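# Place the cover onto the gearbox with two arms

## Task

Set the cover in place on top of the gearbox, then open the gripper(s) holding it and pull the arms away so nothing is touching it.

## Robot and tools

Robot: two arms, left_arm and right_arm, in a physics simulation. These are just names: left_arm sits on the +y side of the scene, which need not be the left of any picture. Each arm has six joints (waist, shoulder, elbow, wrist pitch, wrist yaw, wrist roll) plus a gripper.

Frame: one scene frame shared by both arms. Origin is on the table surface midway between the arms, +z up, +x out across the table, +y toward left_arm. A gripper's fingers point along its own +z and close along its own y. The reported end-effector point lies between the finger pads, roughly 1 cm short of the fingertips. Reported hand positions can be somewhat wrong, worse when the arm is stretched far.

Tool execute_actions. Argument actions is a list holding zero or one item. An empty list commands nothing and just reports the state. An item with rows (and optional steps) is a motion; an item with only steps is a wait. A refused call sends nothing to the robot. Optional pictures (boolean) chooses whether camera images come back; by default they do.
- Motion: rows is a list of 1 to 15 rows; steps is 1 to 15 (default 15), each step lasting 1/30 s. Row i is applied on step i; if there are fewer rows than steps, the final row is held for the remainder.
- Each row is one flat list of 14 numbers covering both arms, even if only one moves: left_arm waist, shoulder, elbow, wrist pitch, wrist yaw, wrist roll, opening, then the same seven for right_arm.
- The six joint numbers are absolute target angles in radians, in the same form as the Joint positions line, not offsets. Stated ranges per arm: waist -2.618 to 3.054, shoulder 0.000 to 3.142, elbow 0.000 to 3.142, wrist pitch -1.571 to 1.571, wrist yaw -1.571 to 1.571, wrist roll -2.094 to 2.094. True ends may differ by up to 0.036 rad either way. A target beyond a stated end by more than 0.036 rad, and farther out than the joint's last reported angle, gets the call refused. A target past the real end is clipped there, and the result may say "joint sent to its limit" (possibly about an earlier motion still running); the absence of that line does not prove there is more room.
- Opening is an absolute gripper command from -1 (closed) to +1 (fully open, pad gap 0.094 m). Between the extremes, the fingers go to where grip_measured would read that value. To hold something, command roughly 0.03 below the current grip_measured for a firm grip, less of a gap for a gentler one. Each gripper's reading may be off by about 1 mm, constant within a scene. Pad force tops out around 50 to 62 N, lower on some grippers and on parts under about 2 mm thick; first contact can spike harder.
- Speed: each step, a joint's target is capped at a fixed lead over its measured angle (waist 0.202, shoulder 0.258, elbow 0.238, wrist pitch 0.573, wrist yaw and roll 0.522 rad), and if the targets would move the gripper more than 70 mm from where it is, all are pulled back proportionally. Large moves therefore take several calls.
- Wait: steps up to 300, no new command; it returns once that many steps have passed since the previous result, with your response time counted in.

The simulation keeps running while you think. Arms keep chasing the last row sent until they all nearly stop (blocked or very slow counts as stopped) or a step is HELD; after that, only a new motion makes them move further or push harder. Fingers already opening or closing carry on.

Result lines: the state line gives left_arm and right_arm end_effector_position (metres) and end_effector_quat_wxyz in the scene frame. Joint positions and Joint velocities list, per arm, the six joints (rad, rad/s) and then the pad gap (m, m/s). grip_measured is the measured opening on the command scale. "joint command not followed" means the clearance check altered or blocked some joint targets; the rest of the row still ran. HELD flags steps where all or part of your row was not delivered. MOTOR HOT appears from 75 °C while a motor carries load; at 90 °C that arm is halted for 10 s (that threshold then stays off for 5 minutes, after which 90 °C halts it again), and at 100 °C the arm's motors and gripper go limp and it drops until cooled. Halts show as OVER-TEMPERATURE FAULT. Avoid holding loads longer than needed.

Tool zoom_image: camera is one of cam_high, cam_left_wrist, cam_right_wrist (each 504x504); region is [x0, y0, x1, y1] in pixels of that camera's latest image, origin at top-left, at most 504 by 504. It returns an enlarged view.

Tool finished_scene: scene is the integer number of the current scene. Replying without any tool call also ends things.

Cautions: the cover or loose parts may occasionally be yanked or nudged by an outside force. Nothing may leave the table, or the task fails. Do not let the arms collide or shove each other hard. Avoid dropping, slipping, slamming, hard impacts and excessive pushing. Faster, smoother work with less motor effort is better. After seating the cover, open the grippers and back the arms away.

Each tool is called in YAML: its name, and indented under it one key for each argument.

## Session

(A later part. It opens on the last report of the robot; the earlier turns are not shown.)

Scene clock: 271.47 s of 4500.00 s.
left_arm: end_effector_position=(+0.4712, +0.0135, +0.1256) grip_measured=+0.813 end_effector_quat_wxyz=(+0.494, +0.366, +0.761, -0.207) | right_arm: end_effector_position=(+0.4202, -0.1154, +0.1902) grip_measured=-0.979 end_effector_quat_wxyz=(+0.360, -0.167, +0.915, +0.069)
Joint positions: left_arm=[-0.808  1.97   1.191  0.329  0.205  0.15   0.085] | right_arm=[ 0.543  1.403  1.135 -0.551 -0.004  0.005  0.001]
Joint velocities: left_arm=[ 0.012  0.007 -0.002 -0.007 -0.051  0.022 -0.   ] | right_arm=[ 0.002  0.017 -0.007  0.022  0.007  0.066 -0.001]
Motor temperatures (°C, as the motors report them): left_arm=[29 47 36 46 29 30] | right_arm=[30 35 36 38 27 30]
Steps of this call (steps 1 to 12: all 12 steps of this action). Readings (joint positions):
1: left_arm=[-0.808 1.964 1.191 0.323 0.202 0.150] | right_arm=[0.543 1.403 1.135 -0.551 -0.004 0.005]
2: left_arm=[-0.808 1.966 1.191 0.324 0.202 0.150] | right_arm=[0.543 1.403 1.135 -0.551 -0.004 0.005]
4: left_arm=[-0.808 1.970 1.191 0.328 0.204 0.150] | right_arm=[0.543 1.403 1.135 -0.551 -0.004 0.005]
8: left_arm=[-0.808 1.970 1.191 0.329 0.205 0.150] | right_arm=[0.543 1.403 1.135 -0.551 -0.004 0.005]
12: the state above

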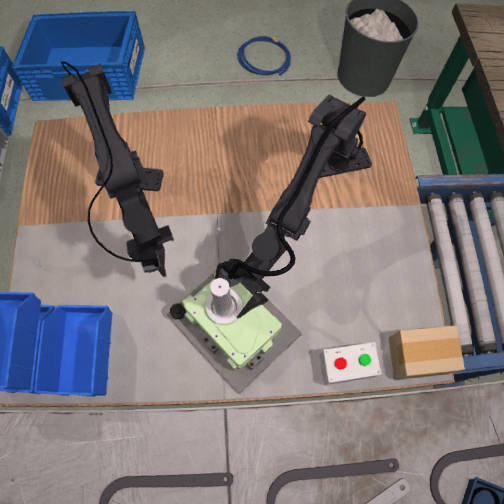

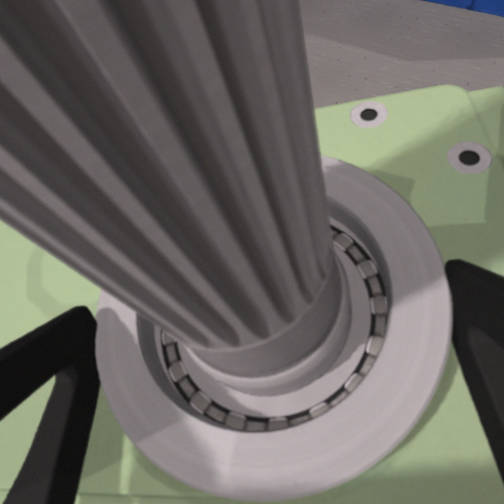

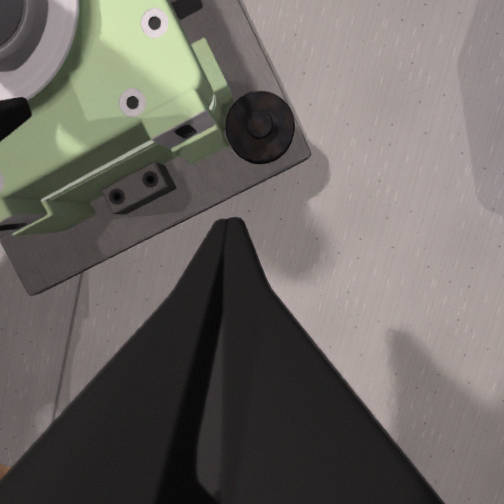

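execute_actions:
  actions:
    - {"rows":[[-0.81,1.9,1.19,0.3,0.21,0.25,0.75,0.54,1.41,1.16,-0.56,0,0,-1],[-0.81,1.86,1.19,0.3,0.21,0.35,0.75,0.54,1.41,1.16,-0.56,0,0,-1],[-0.81,1.86,1.19,0.3,0.21,0.45,0.75,0.54,1.41,1.16,-0.56,0,0,-1],[-0.81,1.86,1.19,0.3,0.21,0.55,0.75,0.54,1.41,1.16,-0.56,0,0,-1]],"steps":10}

execute_actions:
  actions:
    - {"rows":[[-0.81,1.86,1.19,0.3,0.21,0.35,0.75,0.54,1.41,1.16,-0.56,0,0,-1],[-0.81,1.86,1.19,0.3,0.21,0.15,0.75,0.54,1.41,1.16,-0.56,0,0,-1],[-0.81,1.86,1.19,0.3,0.21,0.0,0.75,0.54,1.41,1.16,-0.56,0,0,-1],[-0.81,1.86,1.19,0.3,0.21,-0.15,0.75,0.54,1.41,1.16,-0.56,0,0,-1],[-0.81,1.86,1.19,0.3,0.21,-0.25,0.75,0.54,1.41,1.16,-0.56,0,0,-1]],"steps":12}

Scene clock: 272.93 s of 4500.00 s.
left_arm: end_effector_position=(+0.4715, +0.0130, +0.1291) grip_measured=+0.813 end_effector_quat_wxyz=(+0.502, +0.380, +0.751, -0.199) | right_arm: end_effector_position=(+0.4202, -0.1154, +0.1902) grip_measured=-0.979 end_effector_quat_wxyz=(+0.360, -0.167, +0.915, +0.069)
Joint positions: left_arm=[-0.808  1.966  1.191  0.334  0.206  0.188  0.085] | right_arm=[ 0.543  1.403  1.135 -0.551 -0.004  0.005  0.001]
Joint velocities: left_arm=[-0.017 -0.017 -0.002  0.051 -0.037 -0.022 -0.001] | right_arm=[ 0.007  0.017  0.007  0.022  0.066  0.007 -0.   ]
Motor temperatures (°C, as the motors report them): left_arm=[29 47 36 46 29 31] | right_arm=[30 35 36 37 27 30]
Steps of this call (steps 1 to 15: the robot went on to your last target; steps 16 to 34: nothing new was sent; steps 35 to 44: all 10 steps of this action). Readings (joint positions):
35: left_arm=[-0.808 1.969 1.191 0.334 0.205 0.156] | right_arm=[0.543 1.403 1.135 -0.551 -0.004 0.005]
36: left_arm=[-0.808 1.967 1.191 0.335 0.206 0.163] | right_arm=[0.543 1.403 1.135 -0.551 -0.004 0.005]
38: left_arm=[-0.808 1.967 1.191 0.335 0.206 0.182] | right_arm=[0.543 1.403 1.135 -0.551 -0.004 0.005]
42: left_arm=[-0.808 1.966 1.191 0.334 0.206 0.188] | right_arm=[0.543 1.403 1.135 -0.551 -0.004 0.005]
44: the state above

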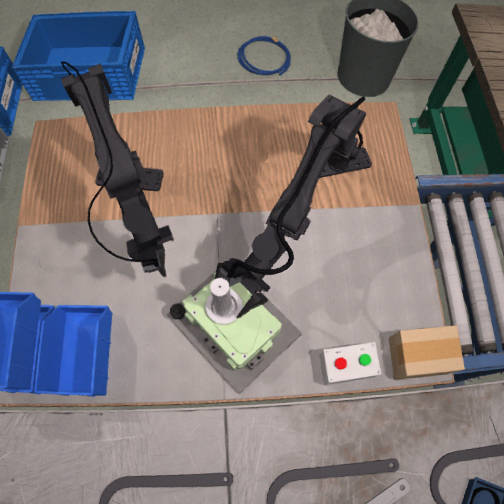

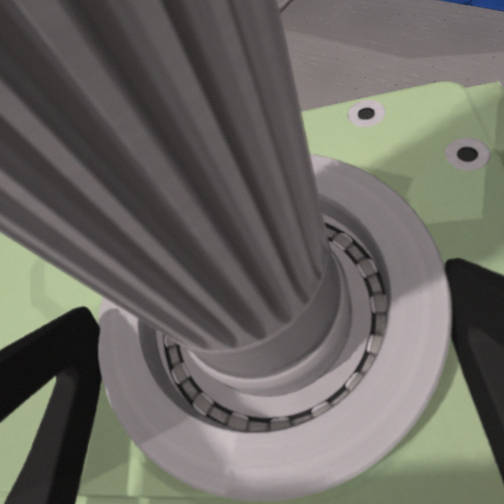

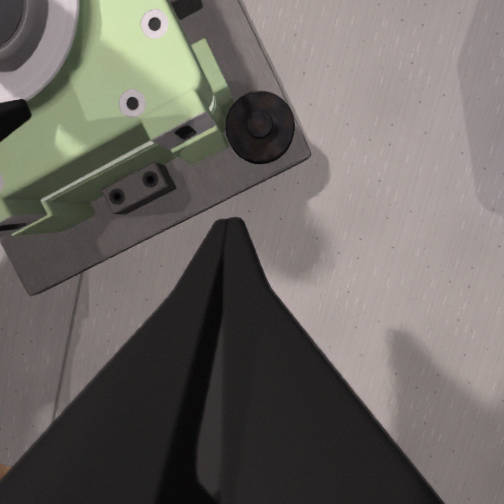

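Scene clock: 273.33 s of 4500.00 s.
left_arm: end_effector_position=(+0.4721, +0.0135, +0.1291) grip_measured=+0.810 end_effector_quat_wxyz=(+0.496, +0.352, +0.765, -0.212) | right_arm: end_effector_position=(+0.4202, -0.1154, +0.1902) grip_measured=-0.979 end_effector_quat_wxyz=(+0.360, -0.167, +0.915, +0.069)
Joint positions: left_arm=[-0.809  1.966  1.191  0.334  0.197  0.119  0.085] | right_arm=[ 0.543  1.403  1.135 -0.551 -0.004  0.005  0.001]
Joint velocities: left_arm=[-0.012 -0.017  0.002 -0.037  0.007  0.022  0.   ] | right_arm=[ 0.012  0.007 -0.002 -0.037  0.037 -0.007 -0.001]
Motor temperatures (°C, as the motors report them): left_arm=[29 48 36 46 29 31] | right_arm=[30 35 36 37 27 30]
Steps of this call (steps 1 to 12: all 12 steps of this action). Readings (joint positions):
1: left_arm=[-0.808 1.966 1.191 0.334 0.206 0.176] | right_arm=[0.543 1.403 1.135 -0.551 -0.004 0.005]
2: left_arm=[-0.808 1.966 1.191 0.334 0.206 0.159] | right_arm=[0.543 1.403 1.135 -0.551 -0.004 0.005]
4: left_arm=[-0.808 1.966 1.191 0.334 0.203 0.133] | right_arm=[0.543 1.403 1.135 -0.551 -0.004 0.005]
8: left_arm=[-0.809 1.966 1.191 0.334 0.199 0.120] | right_arm=[0.543 1.403 1.135 -0.551 -0.004 0.005]
12: the state above

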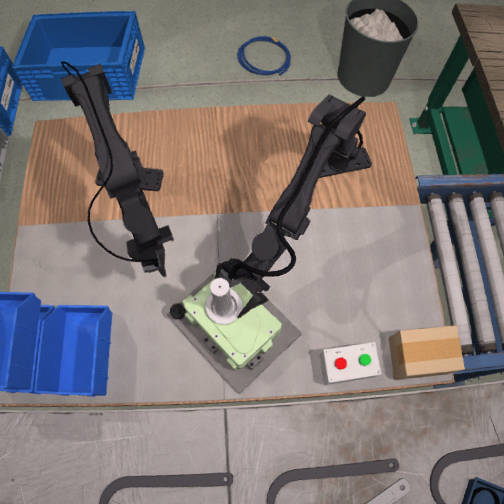

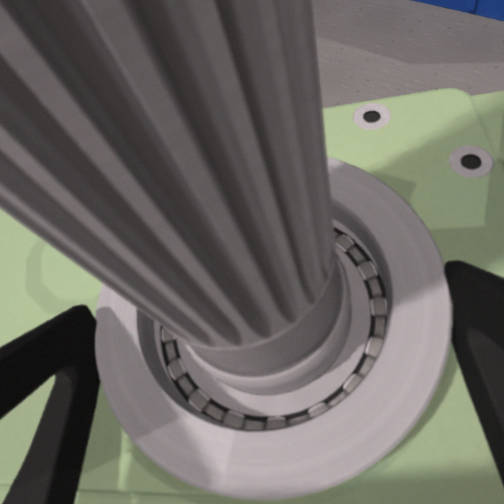

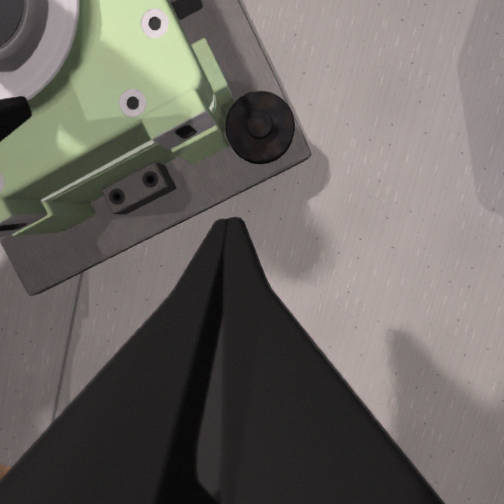

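execute_actions:
  actions:
    - {"rows":[[-0.79,1.9,1.21,0.42,0.3,0.15,0.75,0.54,1.41,1.16,-0.56,0,0,-1],[-0.77,1.91,1.22,0.45,0.4,0.15,0.75,0.54,1.41,1.16,-0.56,0,0,-1],[-0.74,1.91,1.22,0.47,0.5,0.15,0.75,0.54,1.41,1.16,-0.56,0,0,-1],[-0.72,1.91,1.22,0.47,0.58,0.15,0.75,0.54,1.41,1.16,-0.56,0,0,-1]],"steps":12}

execute_actions:
  actions:
    - {"rows":[[-0.77,1.91,1.22,0.47,0.4,0.15,0.75,0.54,1.41,1.16,-0.56,0,0,-1],[-0.81,1.91,1.22,0.47,0.2,0.15,0.75,0.54,1.41,1.16,-0.56,0,0,-1],[-0.84,1.91,1.22,0.47,0.05,0.15,0.75,0.54,1.41,1.16,-0.56,0,0,-1],[-0.87,1.91,1.22,0.47,-0.05,0.15,0.75,0.54,1.41,1.16,-0.56,0,0,-1],[-0.90,1.91,1.22,0.47,-0.17,0.15,0.75,0.54,1.41,1.16,-0.56,0,0,-1]],"steps":14}

Scene clock: 276.23 s of 4500.00 s.
left_arm: end_effector_position=(+0.4723, +0.0150, +0.1310) grip_measured=+0.802 end_effector_quat_wxyz=(+0.495, +0.385, +0.740, -0.243) | right_arm: end_effector_position=(+0.4202, -0.1154, +0.1902) grip_measured=-0.979 end_effector_quat_wxyz=(+0.360, -0.167, +0.915, +0.069)
Joint positions: left_arm=[-0.766  1.978  1.191  0.361  0.329  0.169  0.085] | right_arm=[ 0.543  1.403  1.135 -0.551 -0.004  0.005  0.001]
Joint velocities: left_arm=[ 0.007  0.002 -0.002 -0.022 -0.037  0.007 -0.   ] | right_arm=[ 0.002 -0.002  0.007  0.022  0.066 -0.007  0.001]
Motor temperatures (°C, as the motors report them): left_arm=[29 51 36 46 30 34] | right_arm=[30 35 36 37 27 30]
Steps of this call (steps 1 to 15: the robot went on to your last target; steps 16 to 75: nothing new was sent; steps 76 to 87: all 12 steps of this action). Readings (joint positions):
76: left_arm=[-0.809 1.967 1.191 0.338 0.203 0.145] | right_arm=[0.543 1.403 1.135 -0.551 -0.004 0.005]
77: left_arm=[-0.803 1.969 1.191 0.343 0.219 0.150] | right_arm=[0.543 1.403 1.135 -0.551 -0.004 0.005]
79: left_arm=[-0.787 1.974 1.191 0.354 0.263 0.160] | right_arm=[0.543 1.403 1.135 -0.551 -0.004 0.005]
83: left_arm=[-0.766 1.977 1.191 0.360 0.327 0.168] | right_arm=[0.543 1.403 1.135 -0.551 -0.004 0.005]
87: the state above

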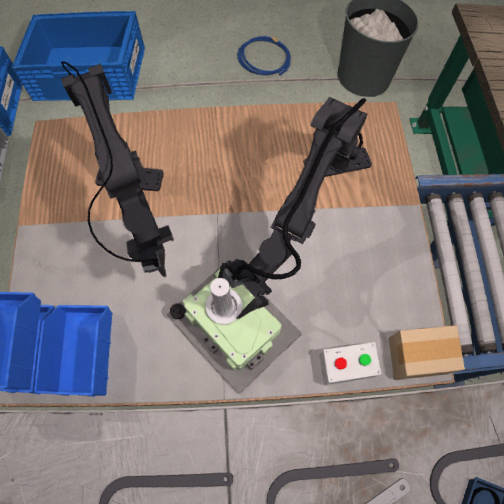

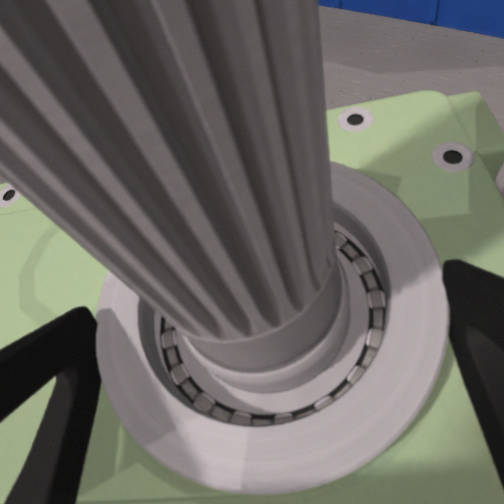

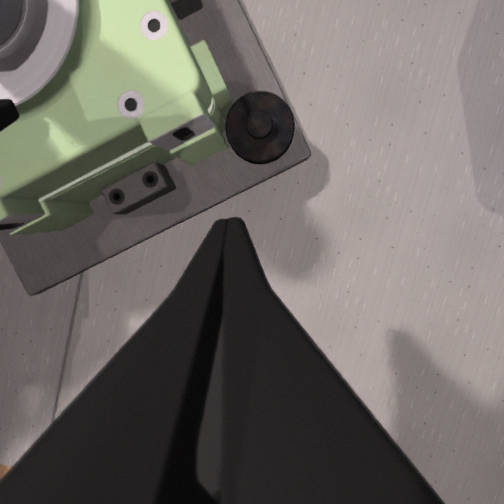

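Scene clock: 276.70 s of 4500.00 s.
left_arm: end_effector_position=(+0.4770, +0.0072, +0.1629) grip_measured=+0.752 end_effector_quat_wxyz=(+0.567, +0.317, +0.750, -0.125) | right_arm: end_effector_position=(+0.4202, -0.1154, +0.1902) grip_measured=-0.979 end_effector_quat_wxyz=(+0.360, -0.167, +0.915, +0.069)
Joint positions: left_arm=[-0.903  1.933  1.19   0.409 -0.092  0.151  0.082] | right_arm=[ 0.543  1.403  1.135 -0.551 -0.004  0.005  0.001]
Joint velocities: left_arm=[ 0.007 -0.037 -0.012  0.286 -0.432 -0.066  0.   ] | right_arm=[ 0.017 -0.022  0.007  0.037 -0.022 -0.051  0.   ]
Motor temperatures (°C, as the motors report them): left_arm=[29 51 36 46 30 33] | right_arm=[30 35 36 37 27 30]
Steps of this call (steps 1 to 14: all 14 steps of this action). Readings (joint positions):
1: left_arm=[-0.769 1.978 1.191 0.361 0.319 0.169] | right_arm=[0.543 1.403 1.135 -0.551 -0.004 0.005]
2: left_arm=[-0.779 1.977 1.191 0.358 0.292 0.168] | right_arm=[0.543 1.403 1.135 -0.551 -0.004 0.005]
4: left_arm=[-0.800 1.969 1.191 0.344 0.231 0.161] | right_arm=[0.543 1.403 1.135 -0.551 -0.004 0.005]
8: left_arm=[-0.853 1.948 1.191 0.309 0.071 0.147] | right_arm=[0.543 1.403 1.135 -0.551 -0.004 0.005]
14: the state above

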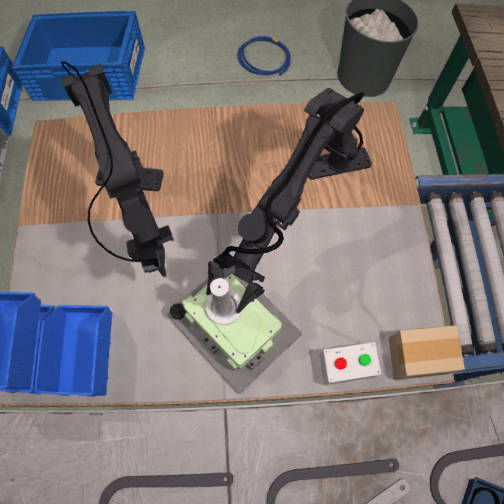

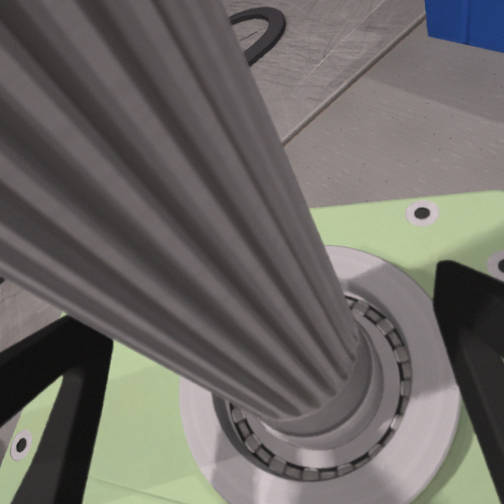

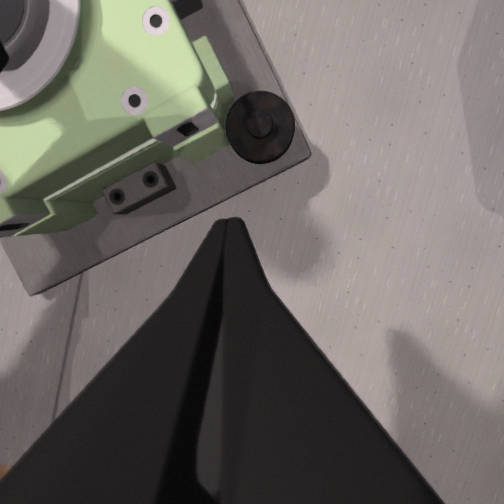

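execute_actions:
  actions:
    - {"rows":[[-0.86,1.9,1.2,0.45,0.05,0.15,1,0.5,1.45,1.1,-0.3,-0.1,0.3,-1],[-0.83,1.88,1.17,0.45,0.15,0.15,1,0.45,1.5,1.05,0,-0.2,0.6,-1],[-0.82,1.84,1.1,0.47,0.2,0.15,1,0.4,1.55,1.0,0.3,-0.3,0.9,-1],[-0.81,1.78,1.0,0.5,0.22,0.15,1,0.33,1.6,0.95,0.6,-0.4,1.2,-1],[-0.81,1.7,0.9,0.53,0.22,0.15,1,0.33,1.7,0.9,0.9,-0.5,1.5,-1],[-0.805,1.645,0.81,0.55,0.22,0.15,1,0.33,1.84,0.83,1.1,-0.6,1.7,-1]]}
  pictures: false

execute_actions:
  actions:
    - {"steps":40}
  pictures: false

execute_actions:
  actions:
    - {"rows":[[-0.805,1.645,0.81,0.55,0.22,0.15,1,0.33,1.93,0.82,1.2,-0.6,1.7,-1],[-0.805,1.645,0.81,0.55,0.22,0.15,1,0.33,2.02,0.81,1.28,-0.6,1.7,-1],[-0.805,1.645,0.81,0.55,0.22,0.15,1,0.33,2.11,0.8,1.35,-0.6,1.7,-1]]}
  pictures: false

execute_actions:
  actions:
    - {"steps":20}

Scene clock: 278.70 s of 4500.00 s.
left_arm: end_effector_position=(+0.4124, +0.0607, +0.1633) grip_measured=+1.000 end_effector_quat_wxyz=(+0.550, +0.353, +0.728, -0.210) | right_arm: end_effector_position=(+0.5183, -0.1004, +0.1108) grip_measured=-0.979 end_effector_quat_wxyz=(+0.294, +0.291, +0.744, +0.524)
Joint positions: left_arm=[-0.803  1.655  0.82   0.516  0.194  0.151  0.094] | right_arm=[ 0.322  1.893  0.821  0.748 -0.519  1.267  0.001]
Joint velocities: left_arm=[ 0.007 -0.012 -0.002  0.11   0.022  0.037  0.   ] | right_arm=[-0.002 -0.115 -0.012  1.692 -0.359  2.19  -0.001]
Motor temperatures (°C, as the motors report them): left_arm=[29 50 36 47 30 33] | right_arm=[30 35 36 37 27 30]
Steps of this call (steps 1 to 30: the robot went on to your last target; steps 31 to 45: nothing new was sent; steps 46 to 60: all 15 steps of this action). Readings (joint positions):
46: left_arm=[-0.899 1.931 1.190 0.445 -0.133 0.151] | right_arm=[0.538 1.405 1.130 -0.528 -0.019 0.048]
47: left_arm=[-0.889 1.929 1.190 0.445 -0.080 0.151] | right_arm=[0.523 1.415 1.114 -0.451 -0.054 0.137]
49: left_arm=[-0.858 1.894 1.137 0.463 0.024 0.151] | right_arm=[0.453 1.472 1.063 -0.213 -0.163 0.334]
53: left_arm=[-0.804 1.686 0.860 0.492 0.128 0.151] | right_arm=[0.329 1.724 0.922 0.249 -0.373 0.698]
60: the state above

Scene clock: 280.03 s of 4500.00 s.
left_arm: end_effector_position=(+0.4110, +0.0582, +0.1660) grip_measured=+1.000 end_effector_quat_wxyz=(+0.552, +0.356, +0.722, -0.217) | right_arm: end_effector_position=(+0.5190, -0.0889, +0.1994) grip_measured=-0.979 end_effector_quat_wxyz=(+0.255, +0.315, +0.620, +0.672)
Joint positions: left_arm=[-0.803  1.655  0.82   0.526  0.21   0.151  0.094] | right_arm=[ 0.322  1.86   0.821  1.079 -0.594  1.699  0.001]
Joint velocities: left_arm=[-0.012 -0.007 -0.017 -0.066 -0.007 -0.051  0.   ] | right_arm=[-0.002 -0.017  0.002  0.037  0.022  0.081 -0.   ]
Motor temperatures (°C, as the motors report them): left_arm=[29 50 36 47 30 33] | right_arm=[30 35 36 37 27 30]
Steps of this call (steps 1 to 40: the robot went on to your last target). Readings (joint positions):
1: left_arm=[-0.803 1.655 0.820 0.518 0.197 0.151] | right_arm=[0.322 1.889 0.821 0.804 -0.531 1.341]
2: left_arm=[-0.803 1.655 0.820 0.520 0.200 0.151] | right_arm=[0.322 1.883 0.821 0.857 -0.543 1.411]
4: left_arm=[-0.803 1.655 0.820 0.522 0.203 0.151] | right_arm=[0.322 1.871 0.821 0.944 -0.561 1.515]
8: left_arm=[-0.803 1.655 0.820 0.525 0.207 0.151] | right_arm=[0.322 1.860 0.821 1.039 -0.581 1.624]
40: the state above

Scene clock: 280.53 s of 4500.00 s.
left_arm: end_effector_position=(+0.4110, +0.0582, +0.1661) grip_measured=+1.000 end_effector_quat_wxyz=(+0.552, +0.356, +0.722, -0.217) | right_arm: end_effector_position=(+0.5241, -0.0879, +0.1101) grip_measured=-0.979 end_effector_quat_wxyz=(+0.235, +0.335, +0.632, +0.658)
Joint positions: left_arm=[-0.803  1.655  0.82   0.527  0.21   0.151  0.094] | right_arm=[ 0.322  2.139  0.799  1.312 -0.596  1.701  0.001]
Joint velocities: left_arm=[-0.002 -0.017  0.002  0.081  0.066 -0.022  0.   ] | right_arm=[-0.002 -0.022  0.012  0.198  0.007 -0.066  0.   ]
Motor temperatures (°C, as the motors report them): left_arm=[29 49 36 47 30 33] | right_arm=[30 35 36 38 27 30]
Steps of this call (steps 1 to 15: all 15 steps of this action). Readings (joint positions):
1: left_arm=[-0.803 1.655 0.820 0.526 0.210 0.151] | right_arm=[0.322 1.868 0.821 1.094 -0.595 1.699]
2: left_arm=[-0.803 1.655 0.820 0.526 0.210 0.151] | right_arm=[0.322 1.891 0.821 1.138 -0.596 1.700]
4: left_arm=[-0.803 1.655 0.820 0.527 0.210 0.151] | right_arm=[0.322 1.985 0.821 1.247 -0.596 1.700]
8: left_arm=[-0.803 1.655 0.820 0.527 0.210 0.151] | right_arm=[0.322 2.135 0.808 1.270 -0.596 1.700]
15: the state above

Scene clock: 281.20 s of 4500.00 s.
left_arm: end_effector_position=(+0.4110, +0.0582, +0.1661) grip_measured=+1.000 end_effector_quat_wxyz=(+0.552, +0.356, +0.722, -0.217) | right_arm: end_effector_position=(+0.5242, -0.0878, +0.1142) grip_measured=-0.979 end_effector_quat_wxyz=(+0.240, +0.330, +0.629, +0.662)
Joint positions: left_arm=[-0.803  1.655  0.82   0.527  0.21   0.151  0.094] | right_arm=[ 0.322  2.138  0.799  1.329 -0.596  1.701  0.001]
Joint velocities: left_arm=[-0.017 -0.012 -0.007 -0.022  0.022  0.007  0.   ] | right_arm=[ 0.002  0.007  0.012  0.022 -0.095 -0.022 -0.   ]
Motor temperatures (°C, as the motors report them): left_arm=[29 49 36 47 30 33] | right_arm=[30 35 36 38 27 30]
Steps of this call (steps 1 to 20: the robot went on to your last target). Readings (joint positions):
1: left_arm=[-0.803 1.655 0.820 0.527 0.210 0.151] | right_arm=[0.322 2.138 0.799 1.316 -0.596 1.701]
2: left_arm=[-0.803 1.655 0.820 0.527 0.210 0.151] | right_arm=[0.322 2.138 0.799 1.320 -0.596 1.701]
4: left_arm=[-0.803 1.655 0.820 0.527 0.210 0.151] | right_arm=[0.322 2.138 0.799 1.324 -0.596 1.701]
8: left_arm=[-0.803 1.655 0.820 0.527 0.210 0.151] | right_arm=[0.322 2.138 0.799 1.327 -0.596 1.701]
20: the state above

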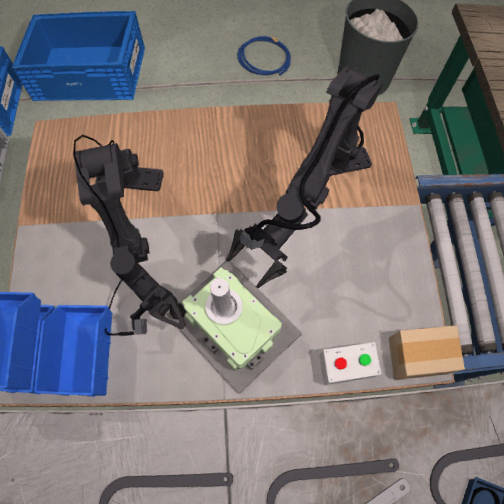

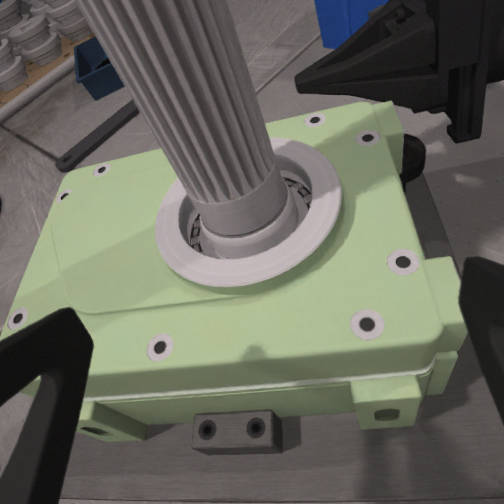

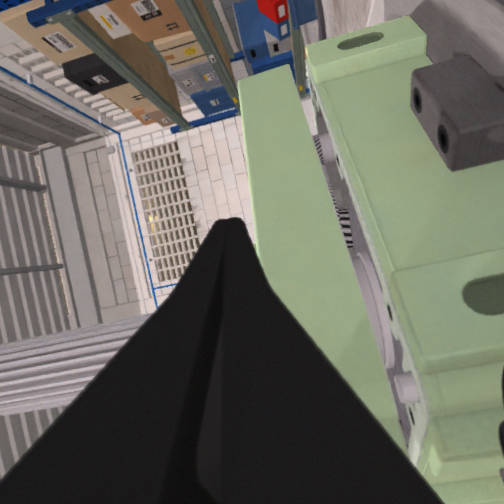

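zoom_image:
  camera: "cam_right_wrist"
  region: [280,60,480,480]

Region (280, 60, 480, 480) of cam_right_wrist's 504x504 image, scaled by 1.200, with more detail than that image has; it fills the left 240 columns of this view, and the rest is white.

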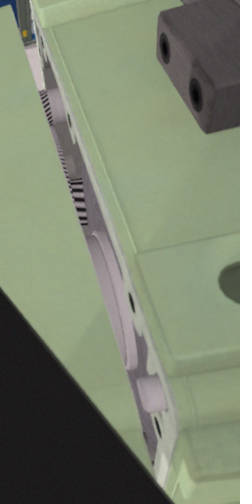

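execute_actions:
  actions:
    - {"rows":[[-0.805,1.7,0.9,0.52,0.22,0.15,1,0.33,2.0,0.81,1.28,-0.6,1.7,-1],[-0.805,1.76,0.98,0.49,0.22,0.15,1,0.33,1.9,0.82,1.2,-0.6,1.6,-1],[-0.805,1.82,1.06,0.46,0.22,0.15,1,0.33,1.8,0.85,1.1,-0.55,1.4,-1],[-0.805,1.88,1.15,0.43,0.22,0.15,1,0.33,1.7,0.9,0.9,-0.5,1.2,-1],[-0.805,1.94,1.235,0.39,0.22,0.15,1,0.33,1.6,0.95,0.7,-0.4,1.0,-1],[-0.805,1.94,1.235,0.39,0.22,0.15,1,0.33,1.5,1.0,0.5,-0.3,0.8,-1],[-0.805,1.94,1.235,0.39,0.22,0.15,1,0.35,1.45,1.1,0.3,-0.2,0.6,-1],[-0.805,1.94,1.235,0.39,0.22,0.15,1,0.38,1.41,1.16,0.1,-0.1,0.4,-1],[-0.805,1.94,1.235,0.39,0.22,0.15,1,0.4,1.41,1.16,-0.1,0,0.2,-1],[-0.805,1.94,1.235,0.39,0.22,0.15,1,0.45,1.41,1.16,-0.3,0,0,-1],[-0.805,1.94,1.235,0.39,0.22,0.15,1,0.5,1.41,1.16,-0.6,0,0,-1]]}
  pictures: false

execute_actions:
  actions:
    - {"steps":30}
  pictures: false

execute_actions:
  actions:
    - {"rows":[[-0.81,1.95,1.21,0.41,0.225,0.15,1,0.55,1.47,1.24,-0.65,0,0,-1],[-0.81,1.96,1.19,0.42,0.225,0.15,1,0.6,1.53,1.31,-0.69,0,0,-1],[-0.81,1.97,1.16,0.44,0.225,0.15,1,0.6,1.59,1.39,-0.74,0,0,-1],[-0.81,1.98,1.14,0.45,0.225,0.15,1,0.61,1.65,1.46,-0.78,0,0,-1],[-0.81,1.98,1.14,0.45,0.225,0.15,1,0.61,1.71,1.53,-0.83,0,0,-1],[-0.81,1.98,1.14,0.45,0.225,0.15,1,0.62,1.77,1.61,-0.87,0,0,-1],[-0.81,1.98,1.14,0.45,0.225,0.15,1,0.62,1.83,1.68,-0.92,0,0,-1],[-0.81,1.98,1.14,0.45,0.225,0.15,1,0.62,1.89,1.76,-0.96,0,0,-1],[-0.81,1.98,1.14,0.45,0.225,0.15,1,0.62,1.95,1.83,-1.01,0,0,-1],[-0.81,1.98,1.14,0.45,0.225,0.15,1,0.62,2.0,1.9,-1.05,0,0,-1]]}
  pictures: false

execute_actions:
  actions:
    - {"steps":15}

Scene clock: 284.37 s of 4500.00 s.
left_arm: end_effector_position=(+0.4804, +0.0085, +0.1640) grip_measured=+1.000 end_effector_quat_wxyz=(+0.543, +0.359, +0.727, -0.217) | right_arm: end_effector_position=(+0.4919, -0.0857, +0.3775) grip_measured=-0.979 end_effector_quat_wxyz=(+0.594, +0.088, +0.702, +0.382)
Joint positions: left_arm=[-0.803  1.947  1.205  0.413  0.214  0.151  0.094] | right_arm=[ 0.504  1.4    1.157  0.24  -0.121  0.696  0.001]
Joint velocities: left_arm=[-0.007 -0.017  0.002 -0.051 -0.066  0.007  0.   ] | right_arm=[ 0.403 -0.965  0.349 -2.     0.374 -2.513  0.001]
Motor temperatures (°C, as the motors report them): left_arm=[29 48 36 47 29 32] | right_arm=[30 36 35 38 27 30]
Steps of this call (steps 1 to 15: the robot went on to your last target; steps 16 to 80: nothing new was sent; steps 81 to 95: all 15 steps of this action). Readings (joint positions):
81: left_arm=[-0.803 1.660 0.826 0.524 0.210 0.151] | right_arm=[0.322 2.127 0.799 1.315 -0.596 1.701]
82: left_arm=[-0.803 1.678 0.852 0.514 0.212 0.151] | right_arm=[0.322 2.099 0.799 1.276 -0.596 1.690]
84: left_arm=[-0.803 1.766 0.972 0.487 0.214 0.151] | right_arm=[0.322 2.005 0.804 1.184 -0.582 1.595]
88: left_arm=[-0.803 1.938 1.198 0.460 0.214 0.151] | right_arm=[0.329 1.779 0.941 0.845 -0.435 1.301]
95: the state above

Scene clock: 285.37 s of 4500.00 s.
left_arm: end_effector_position=(+0.4798, +0.0089, +0.1620) grip_measured=+1.000 end_effector_quat_wxyz=(+0.540, +0.359, +0.730, -0.216) | right_arm: end_effector_position=(+0.4246, -0.1271, +0.1921) grip_measured=-0.979 end_effector_quat_wxyz=(+0.352, -0.152, +0.921, +0.064)
Joint positions: left_arm=[-0.803  1.947  1.205  0.404  0.214  0.151  0.094] | right_arm=[ 0.51   1.417  1.167 -0.59  -0.007  0.008  0.001]
Joint velocities: left_arm=[-0.007 -0.012 -0.002 -0.022 -0.037  0.066  0.   ] | right_arm=[ 0.002 -0.032 -0.007 -0.022  0.007  0.037  0.   ]
Motor temperatures (°C, as the motors report them): left_arm=[29 48 36 47 29 32] | right_arm=[30 36 35 38 27 30]
Steps of this call (steps 1 to 30: the robot went on to your last target). Readings (joint positions):
1: left_arm=[-0.803 1.947 1.205 0.411 0.214 0.151] | right_arm=[0.511 1.375 1.165 0.183 -0.109 0.622]
2: left_arm=[-0.803 1.947 1.205 0.409 0.214 0.151] | right_arm=[0.512 1.364 1.167 0.134 -0.098 0.557]
4: left_arm=[-0.803 1.947 1.205 0.407 0.214 0.151] | right_arm=[0.510 1.365 1.167 0.022 -0.076 0.439]
8: left_arm=[-0.803 1.947 1.205 0.405 0.214 0.151] | right_arm=[0.510 1.394 1.167 -0.249 -0.045 0.241]
30: the state above

Scene clock: 285.87 s of 4500.00 s.
left_arm: end_effector_position=(+0.4731, +0.0129, +0.1268) grip_measured=+1.000 end_effector_quat_wxyz=(+0.517, +0.362, +0.745, -0.215) | right_arm: end_effector_position=(+0.4946, -0.0475, +0.1487) grip_measured=-0.979 end_effector_quat_wxyz=(+0.213, -0.211, +0.953, +0.049)
Joint positions: left_arm=[-0.803  1.983  1.152  0.439  0.217  0.147  0.094] | right_arm=[ 0.619  2.024  1.854 -0.961 -0.001  0.005  0.001]
Joint velocities: left_arm=[ 0.007 -0.007 -0.017 -0.022  0.081 -0.051  0.   ] | right_arm=[ 0.007  0.125  0.007 -0.637 -0.051 -0.022  0.   ]
Motor temperatures (°C, as the motors report them): left_arm=[29 48 36 47 29 32] | right_arm=[30 36 35 38 27 30]
Steps of this call (steps 1 to 15: all 15 steps of this action). Readings (joint positions):
1: left_arm=[-0.803 1.947 1.205 0.404 0.214 0.151] | right_arm=[0.514 1.422 1.174 -0.600 -0.004 0.007]
2: left_arm=[-0.803 1.948 1.205 0.404 0.214 0.151] | right_arm=[0.527 1.441 1.199 -0.626 0.001 0.007]
4: left_arm=[-0.803 1.951 1.192 0.421 0.214 0.151] | right_arm=[0.570 1.527 1.307 -0.690 0.003 0.007]
8: left_arm=[-0.803 1.972 1.159 0.431 0.214 0.151] | right_arm=[0.616 1.776 1.608 -0.798 -0.001 0.006]
15: the state above

Scene clock: 286.37 s of 4500.00 s.
left_arm: end_effector_position=(+0.4731, +0.0129, +0.1268) grip_measured=+1.000 end_effector_quat_wxyz=(+0.517, +0.362, +0.745, -0.215) | right_arm: end_effector_position=(+0.4804, -0.0542, +0.1428) grip_measured=-0.979 end_effector_quat_wxyz=(+0.179, -0.213, +0.960, +0.041)
Joint positions: left_arm=[-0.803  1.983  1.152  0.439  0.217  0.147  0.094] | right_arm=[ 0.619  2.027  1.862 -1.037 -0.001  0.005  0.001]
Joint velocities: left_arm=[-0.017 -0.012  0.022 -0.051  0.037  0.007  0.   ] | right_arm=[-0.012 -0.002 -0.002  0.007  0.022 -0.022  0.   ]
Motor temperatures (°C, as the motors report them): left_arm=[29 48 36 47 29 32] | right_arm=[30 36 36 38 27 30]
Steps of this call (steps 1 to 15: the robot went on to your last target). Readings (joint positions):
1: left_arm=[-0.803 1.983 1.152 0.439 0.217 0.147] | right_arm=[0.619 2.027 1.854 -0.982 -0.001 0.005]
2: left_arm=[-0.803 1.983 1.152 0.439 0.217 0.147] | right_arm=[0.619 2.027 1.854 -0.997 -0.001 0.005]
4: left_arm=[-0.803 1.983 1.152 0.439 0.217 0.147] | right_arm=[0.619 2.027 1.857 -1.016 -0.001 0.005]
8: left_arm=[-0.803 1.983 1.152 0.439 0.217 0.147] | right_arm=[0.619 2.027 1.862 -1.030 -0.001 0.005]
15: the state above

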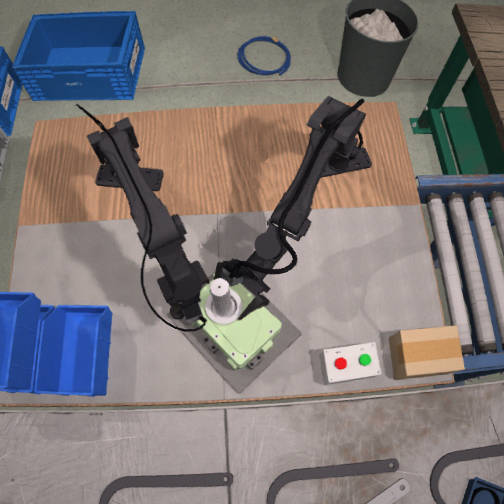

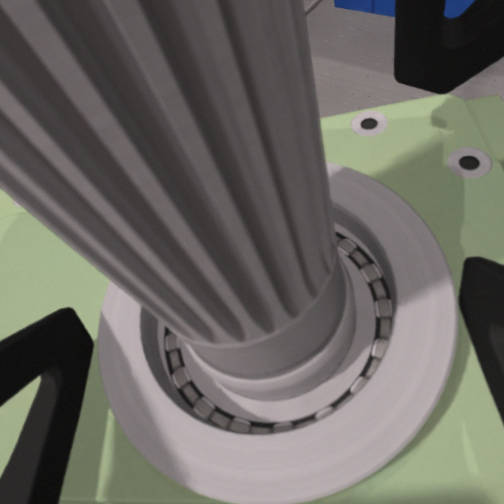

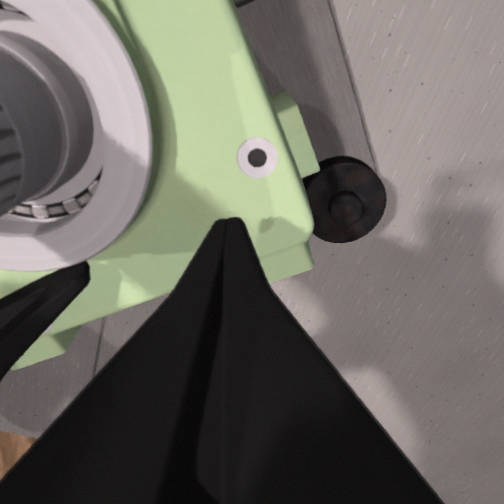

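execute_actions:
  actions:
    - {"rows":[[-0.81,1.98,1.14,0.45,0.225,0.15,0.77,0.62,2.03,1.86,-1.05,0,0,-1],[-0.81,1.98,1.14,0.45,0.225,0.15,0.77,0.62,2.04,1.85,-1.05,0,0,-1],[-0.81,1.98,1.14,0.45,0.225,0.15,0.77,0.62,2.05,1.84,-1.06,0,0,-1],[-0.81,1.98,1.14,0.45,0.225,0.15,0.77,0.62,2.06,1.83,-1.07,0,0,-1],[-0.81,1.98,1.14,0.45,0.225,0.15,0.77,0.62,2.07,1.83,-1.07,0,0,-1],[-0.81,1.98,1.14,0.45,0.225,0.15,0.77,0.62,2.08,1.83,-1.07,0,0,-1],[-0.81,1.98,1.14,0.45,0.225,0.15,0.77,0.62,2.1,1.83,-1.07,0,0,-1]]}
  pictures: false

execute_actions:
  actions:
    - {"rows":[[-0.81,1.94,1.16,0.45,0.225,0.15,0.77,0.62,2.12,1.83,-1.07,0,0,-1],[-0.81,1.9,1.17,0.43,0.225,0.15,0.77,0.62,2.14,1.83,-1.07,0,0,-1],[-0.81,1.87,1.17,0.40,0.225,0.15,0.77,0.62,2.16,1.83,-1.07,0,0,-1],[-0.81,1.85,1.17,0.36,0.225,0.15,0.77,0.62,2.18,1.83,-1.07,0,0,-1],[-0.81,1.83,1.17,0.32,0.225,0.15,0.77,0.62,2.21,1.83,-1.07,0,0,-1]]}

Scene clock: 288.27 s of 4500.00 s.
left_arm: end_effector_position=(+0.4727, +0.0124, +0.1269) grip_measured=+0.809 end_effector_quat_wxyz=(+0.517, +0.363, +0.744, -0.216) | right_arm: end_effector_position=(+0.4794, -0.0547, +0.1213) grip_measured=-0.979 end_effector_quat_wxyz=(+0.153, -0.214, +0.964, +0.035)
Joint positions: left_arm=[-0.803  1.983  1.152  0.44   0.22   0.147  0.085] | right_arm=[ 0.619  2.072  1.862 -1.044 -0.001  0.005  0.001]
Joint velocities: left_arm=[ 0.002  0.007  0.007  0.007  0.007 -0.081 -0.001] | right_arm=[ 0.002  0.002  0.002 -0.007 -0.066 -0.022 -0.001]
Motor temperatures (°C, as the motors report them): left_arm=[29 47 36 47 29 32] | right_arm=[30 37 36 37 27 30]
Steps of this call (steps 1 to 15: the robot went on to your last target; steps 16 to 42: nothing new was sent; steps 43 to 57: all 15 steps of this action). Readings (joint positions):
43: left_arm=[-0.803 1.983 1.152 0.439 0.217 0.147] | right_arm=[0.619 2.027 1.862 -1.039 -0.001 0.005]
44: left_arm=[-0.803 1.983 1.152 0.439 0.220 0.146] | right_arm=[0.619 2.027 1.862 -1.039 -0.001 0.005]
46: left_arm=[-0.803 1.983 1.152 0.439 0.221 0.145] | right_arm=[0.619 2.033 1.862 -1.041 -0.001 0.005]
50: left_arm=[-0.803 1.983 1.152 0.439 0.221 0.145] | right_arm=[0.619 2.070 1.862 -1.049 -0.001 0.005]
57: the state above

Scene clock: 288.77 s of 4500.00 s.
left_arm: end_effector_position=(+0.4720, +0.0128, +0.1291) grip_measured=+0.809 end_effector_quat_wxyz=(+0.511, +0.363, +0.750, -0.211) | right_arm: end_effector_position=(+0.4817, -0.0536, +0.1183) grip_measured=-0.979 end_effector_quat_wxyz=(+0.154, -0.213, +0.964, +0.035)
Joint positions: left_arm=[-0.807  1.971  1.166  0.396  0.207  0.149  0.085] | right_arm=[ 0.619  2.081  1.862 -1.034 -0.001  0.005  0.001]
Joint velocities: left_arm=[ 0.012  0.012 -0.007 -0.081 -0.007 -0.037  0.001] | right_arm=[ 0.002  0.002  0.002  0.022 -0.007 -0.007 -0.   ]
Motor temperatures (°C, as the motors report them): left_arm=[29 48 36 47 29 32] | right_arm=[30 37 36 37 27 30]
Steps of this call (steps 1 to 15: all 15 steps of this action). Readings (joint positions):
1: left_arm=[-0.803 1.983 1.152 0.440 0.220 0.147] | right_arm=[0.619 2.072 1.862 -1.044 -0.001 0.005]
2: left_arm=[-0.803 1.980 1.152 0.439 0.219 0.147] | right_arm=[0.619 2.074 1.862 -1.044 -0.001 0.005]
4: left_arm=[-0.805 1.975 1.152 0.430 0.213 0.147] | right_arm=[0.619 2.077 1.862 -1.044 -0.001 0.005]
8: left_arm=[-0.807 1.972 1.164 0.401 0.208 0.148] | right_arm=[0.619 2.080 1.862 -1.038 -0.001 0.005]
15: the state above

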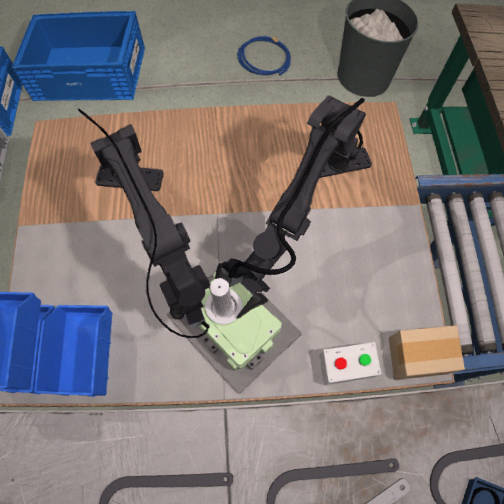

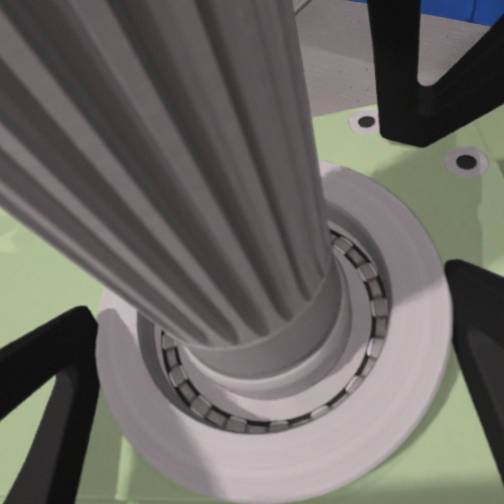

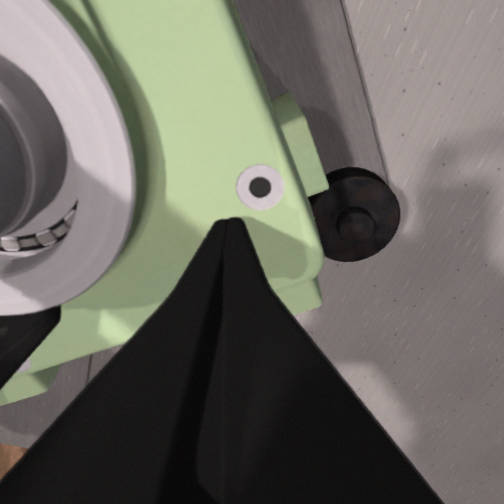

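execute_actions:
  actions:
    - {"rows":[[-0.81,1.88,1.2,0.36,0.21,0.15,0.77,0.62,2.15,1.83,-1.07,0,0,-1],[-0.81,1.92,1.23,0.39,0.21,0.15,0.77,0.62,2.15,1.83,-1.07,0,0,-1],[-0.81,1.96,1.27,0.39,0.21,0.15,0.77,0.62,2.15,1.83,-1.07,0,0,-1],[-0.81,2.0,1.30,0.39,0.21,0.15,0.77,0.62,2.15,1.83,-1.07,0,0,-1],[-0.81,2.03,1.33,0.39,0.21,0.15,0.77,0.62,2.15,1.83,-1.07,0,0,-1],[-0.81,2.05,1.36,0.39,0.21,0.15,0.77,0.62,2.15,1.83,-1.07,0,0,-1]],"steps":12}

Scene clock: 290.07 s of 4500.00 s.
left_arm: end_effector_position=(+0.4746, +0.0102, +0.1274) grip_measured=+0.809 end_effector_quat_wxyz=(+0.480, +0.377, +0.766, -0.201) | right_arm: end_effector_position=(+0.4825, -0.0532, +0.1193) grip_measured=-0.979 end_effector_quat_wxyz=(+0.157, -0.213, +0.964, +0.036)
Joint positions: left_arm=[-0.807  1.981  1.25   0.244  0.21   0.17   0.085] | right_arm=[ 0.619  2.079  1.862 -1.03  -0.001  0.005  0.001]
Joint velocities: left_arm=[-0.007 -0.022 -0.007 -0.095  0.051  0.022 -0.   ] | right_arm=[ 0.007  0.017 -0.002 -0.066  0.081 -0.081 -0.   ]
Motor temperatures (°C, as the motors report them): left_arm=[29 50 36 47 29 32] | right_arm=[30 36 35 37 27 30]
Steps of this call (steps 1 to 15: the robot went on to your last target; steps 16 to 27: nothing new was sent; steps 28 to 39: all 12 steps of this action). Readings (joint positions):
28: left_arm=[-0.807 1.973 1.170 0.394 0.207 0.149] | right_arm=[0.619 2.080 1.862 -1.030 -0.001 0.005]
29: left_arm=[-0.807 1.975 1.176 0.386 0.208 0.150] | right_arm=[0.619 2.079 1.862 -1.030 -0.001 0.005]
31: left_arm=[-0.807 1.979 1.199 0.346 0.211 0.155] | right_arm=[0.619 2.079 1.862 -1.030 -0.001 0.005]
35: left_arm=[-0.807 1.981 1.249 0.246 0.210 0.168] | right_arm=[0.619 2.079 1.862 -1.030 -0.001 0.005]
39: the state above

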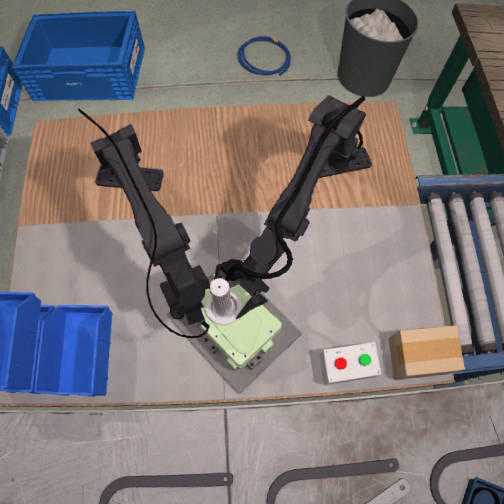

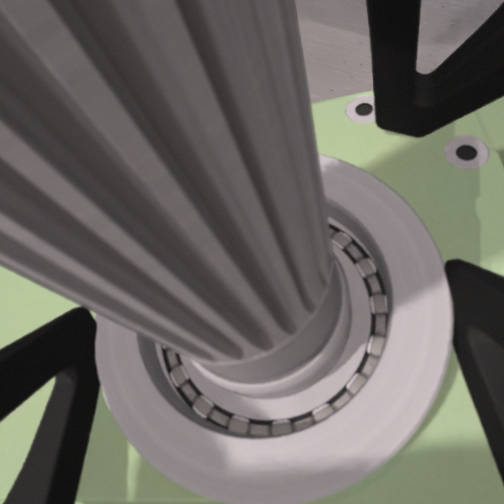

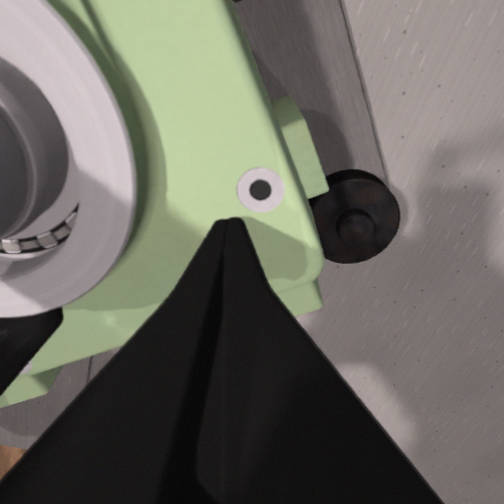

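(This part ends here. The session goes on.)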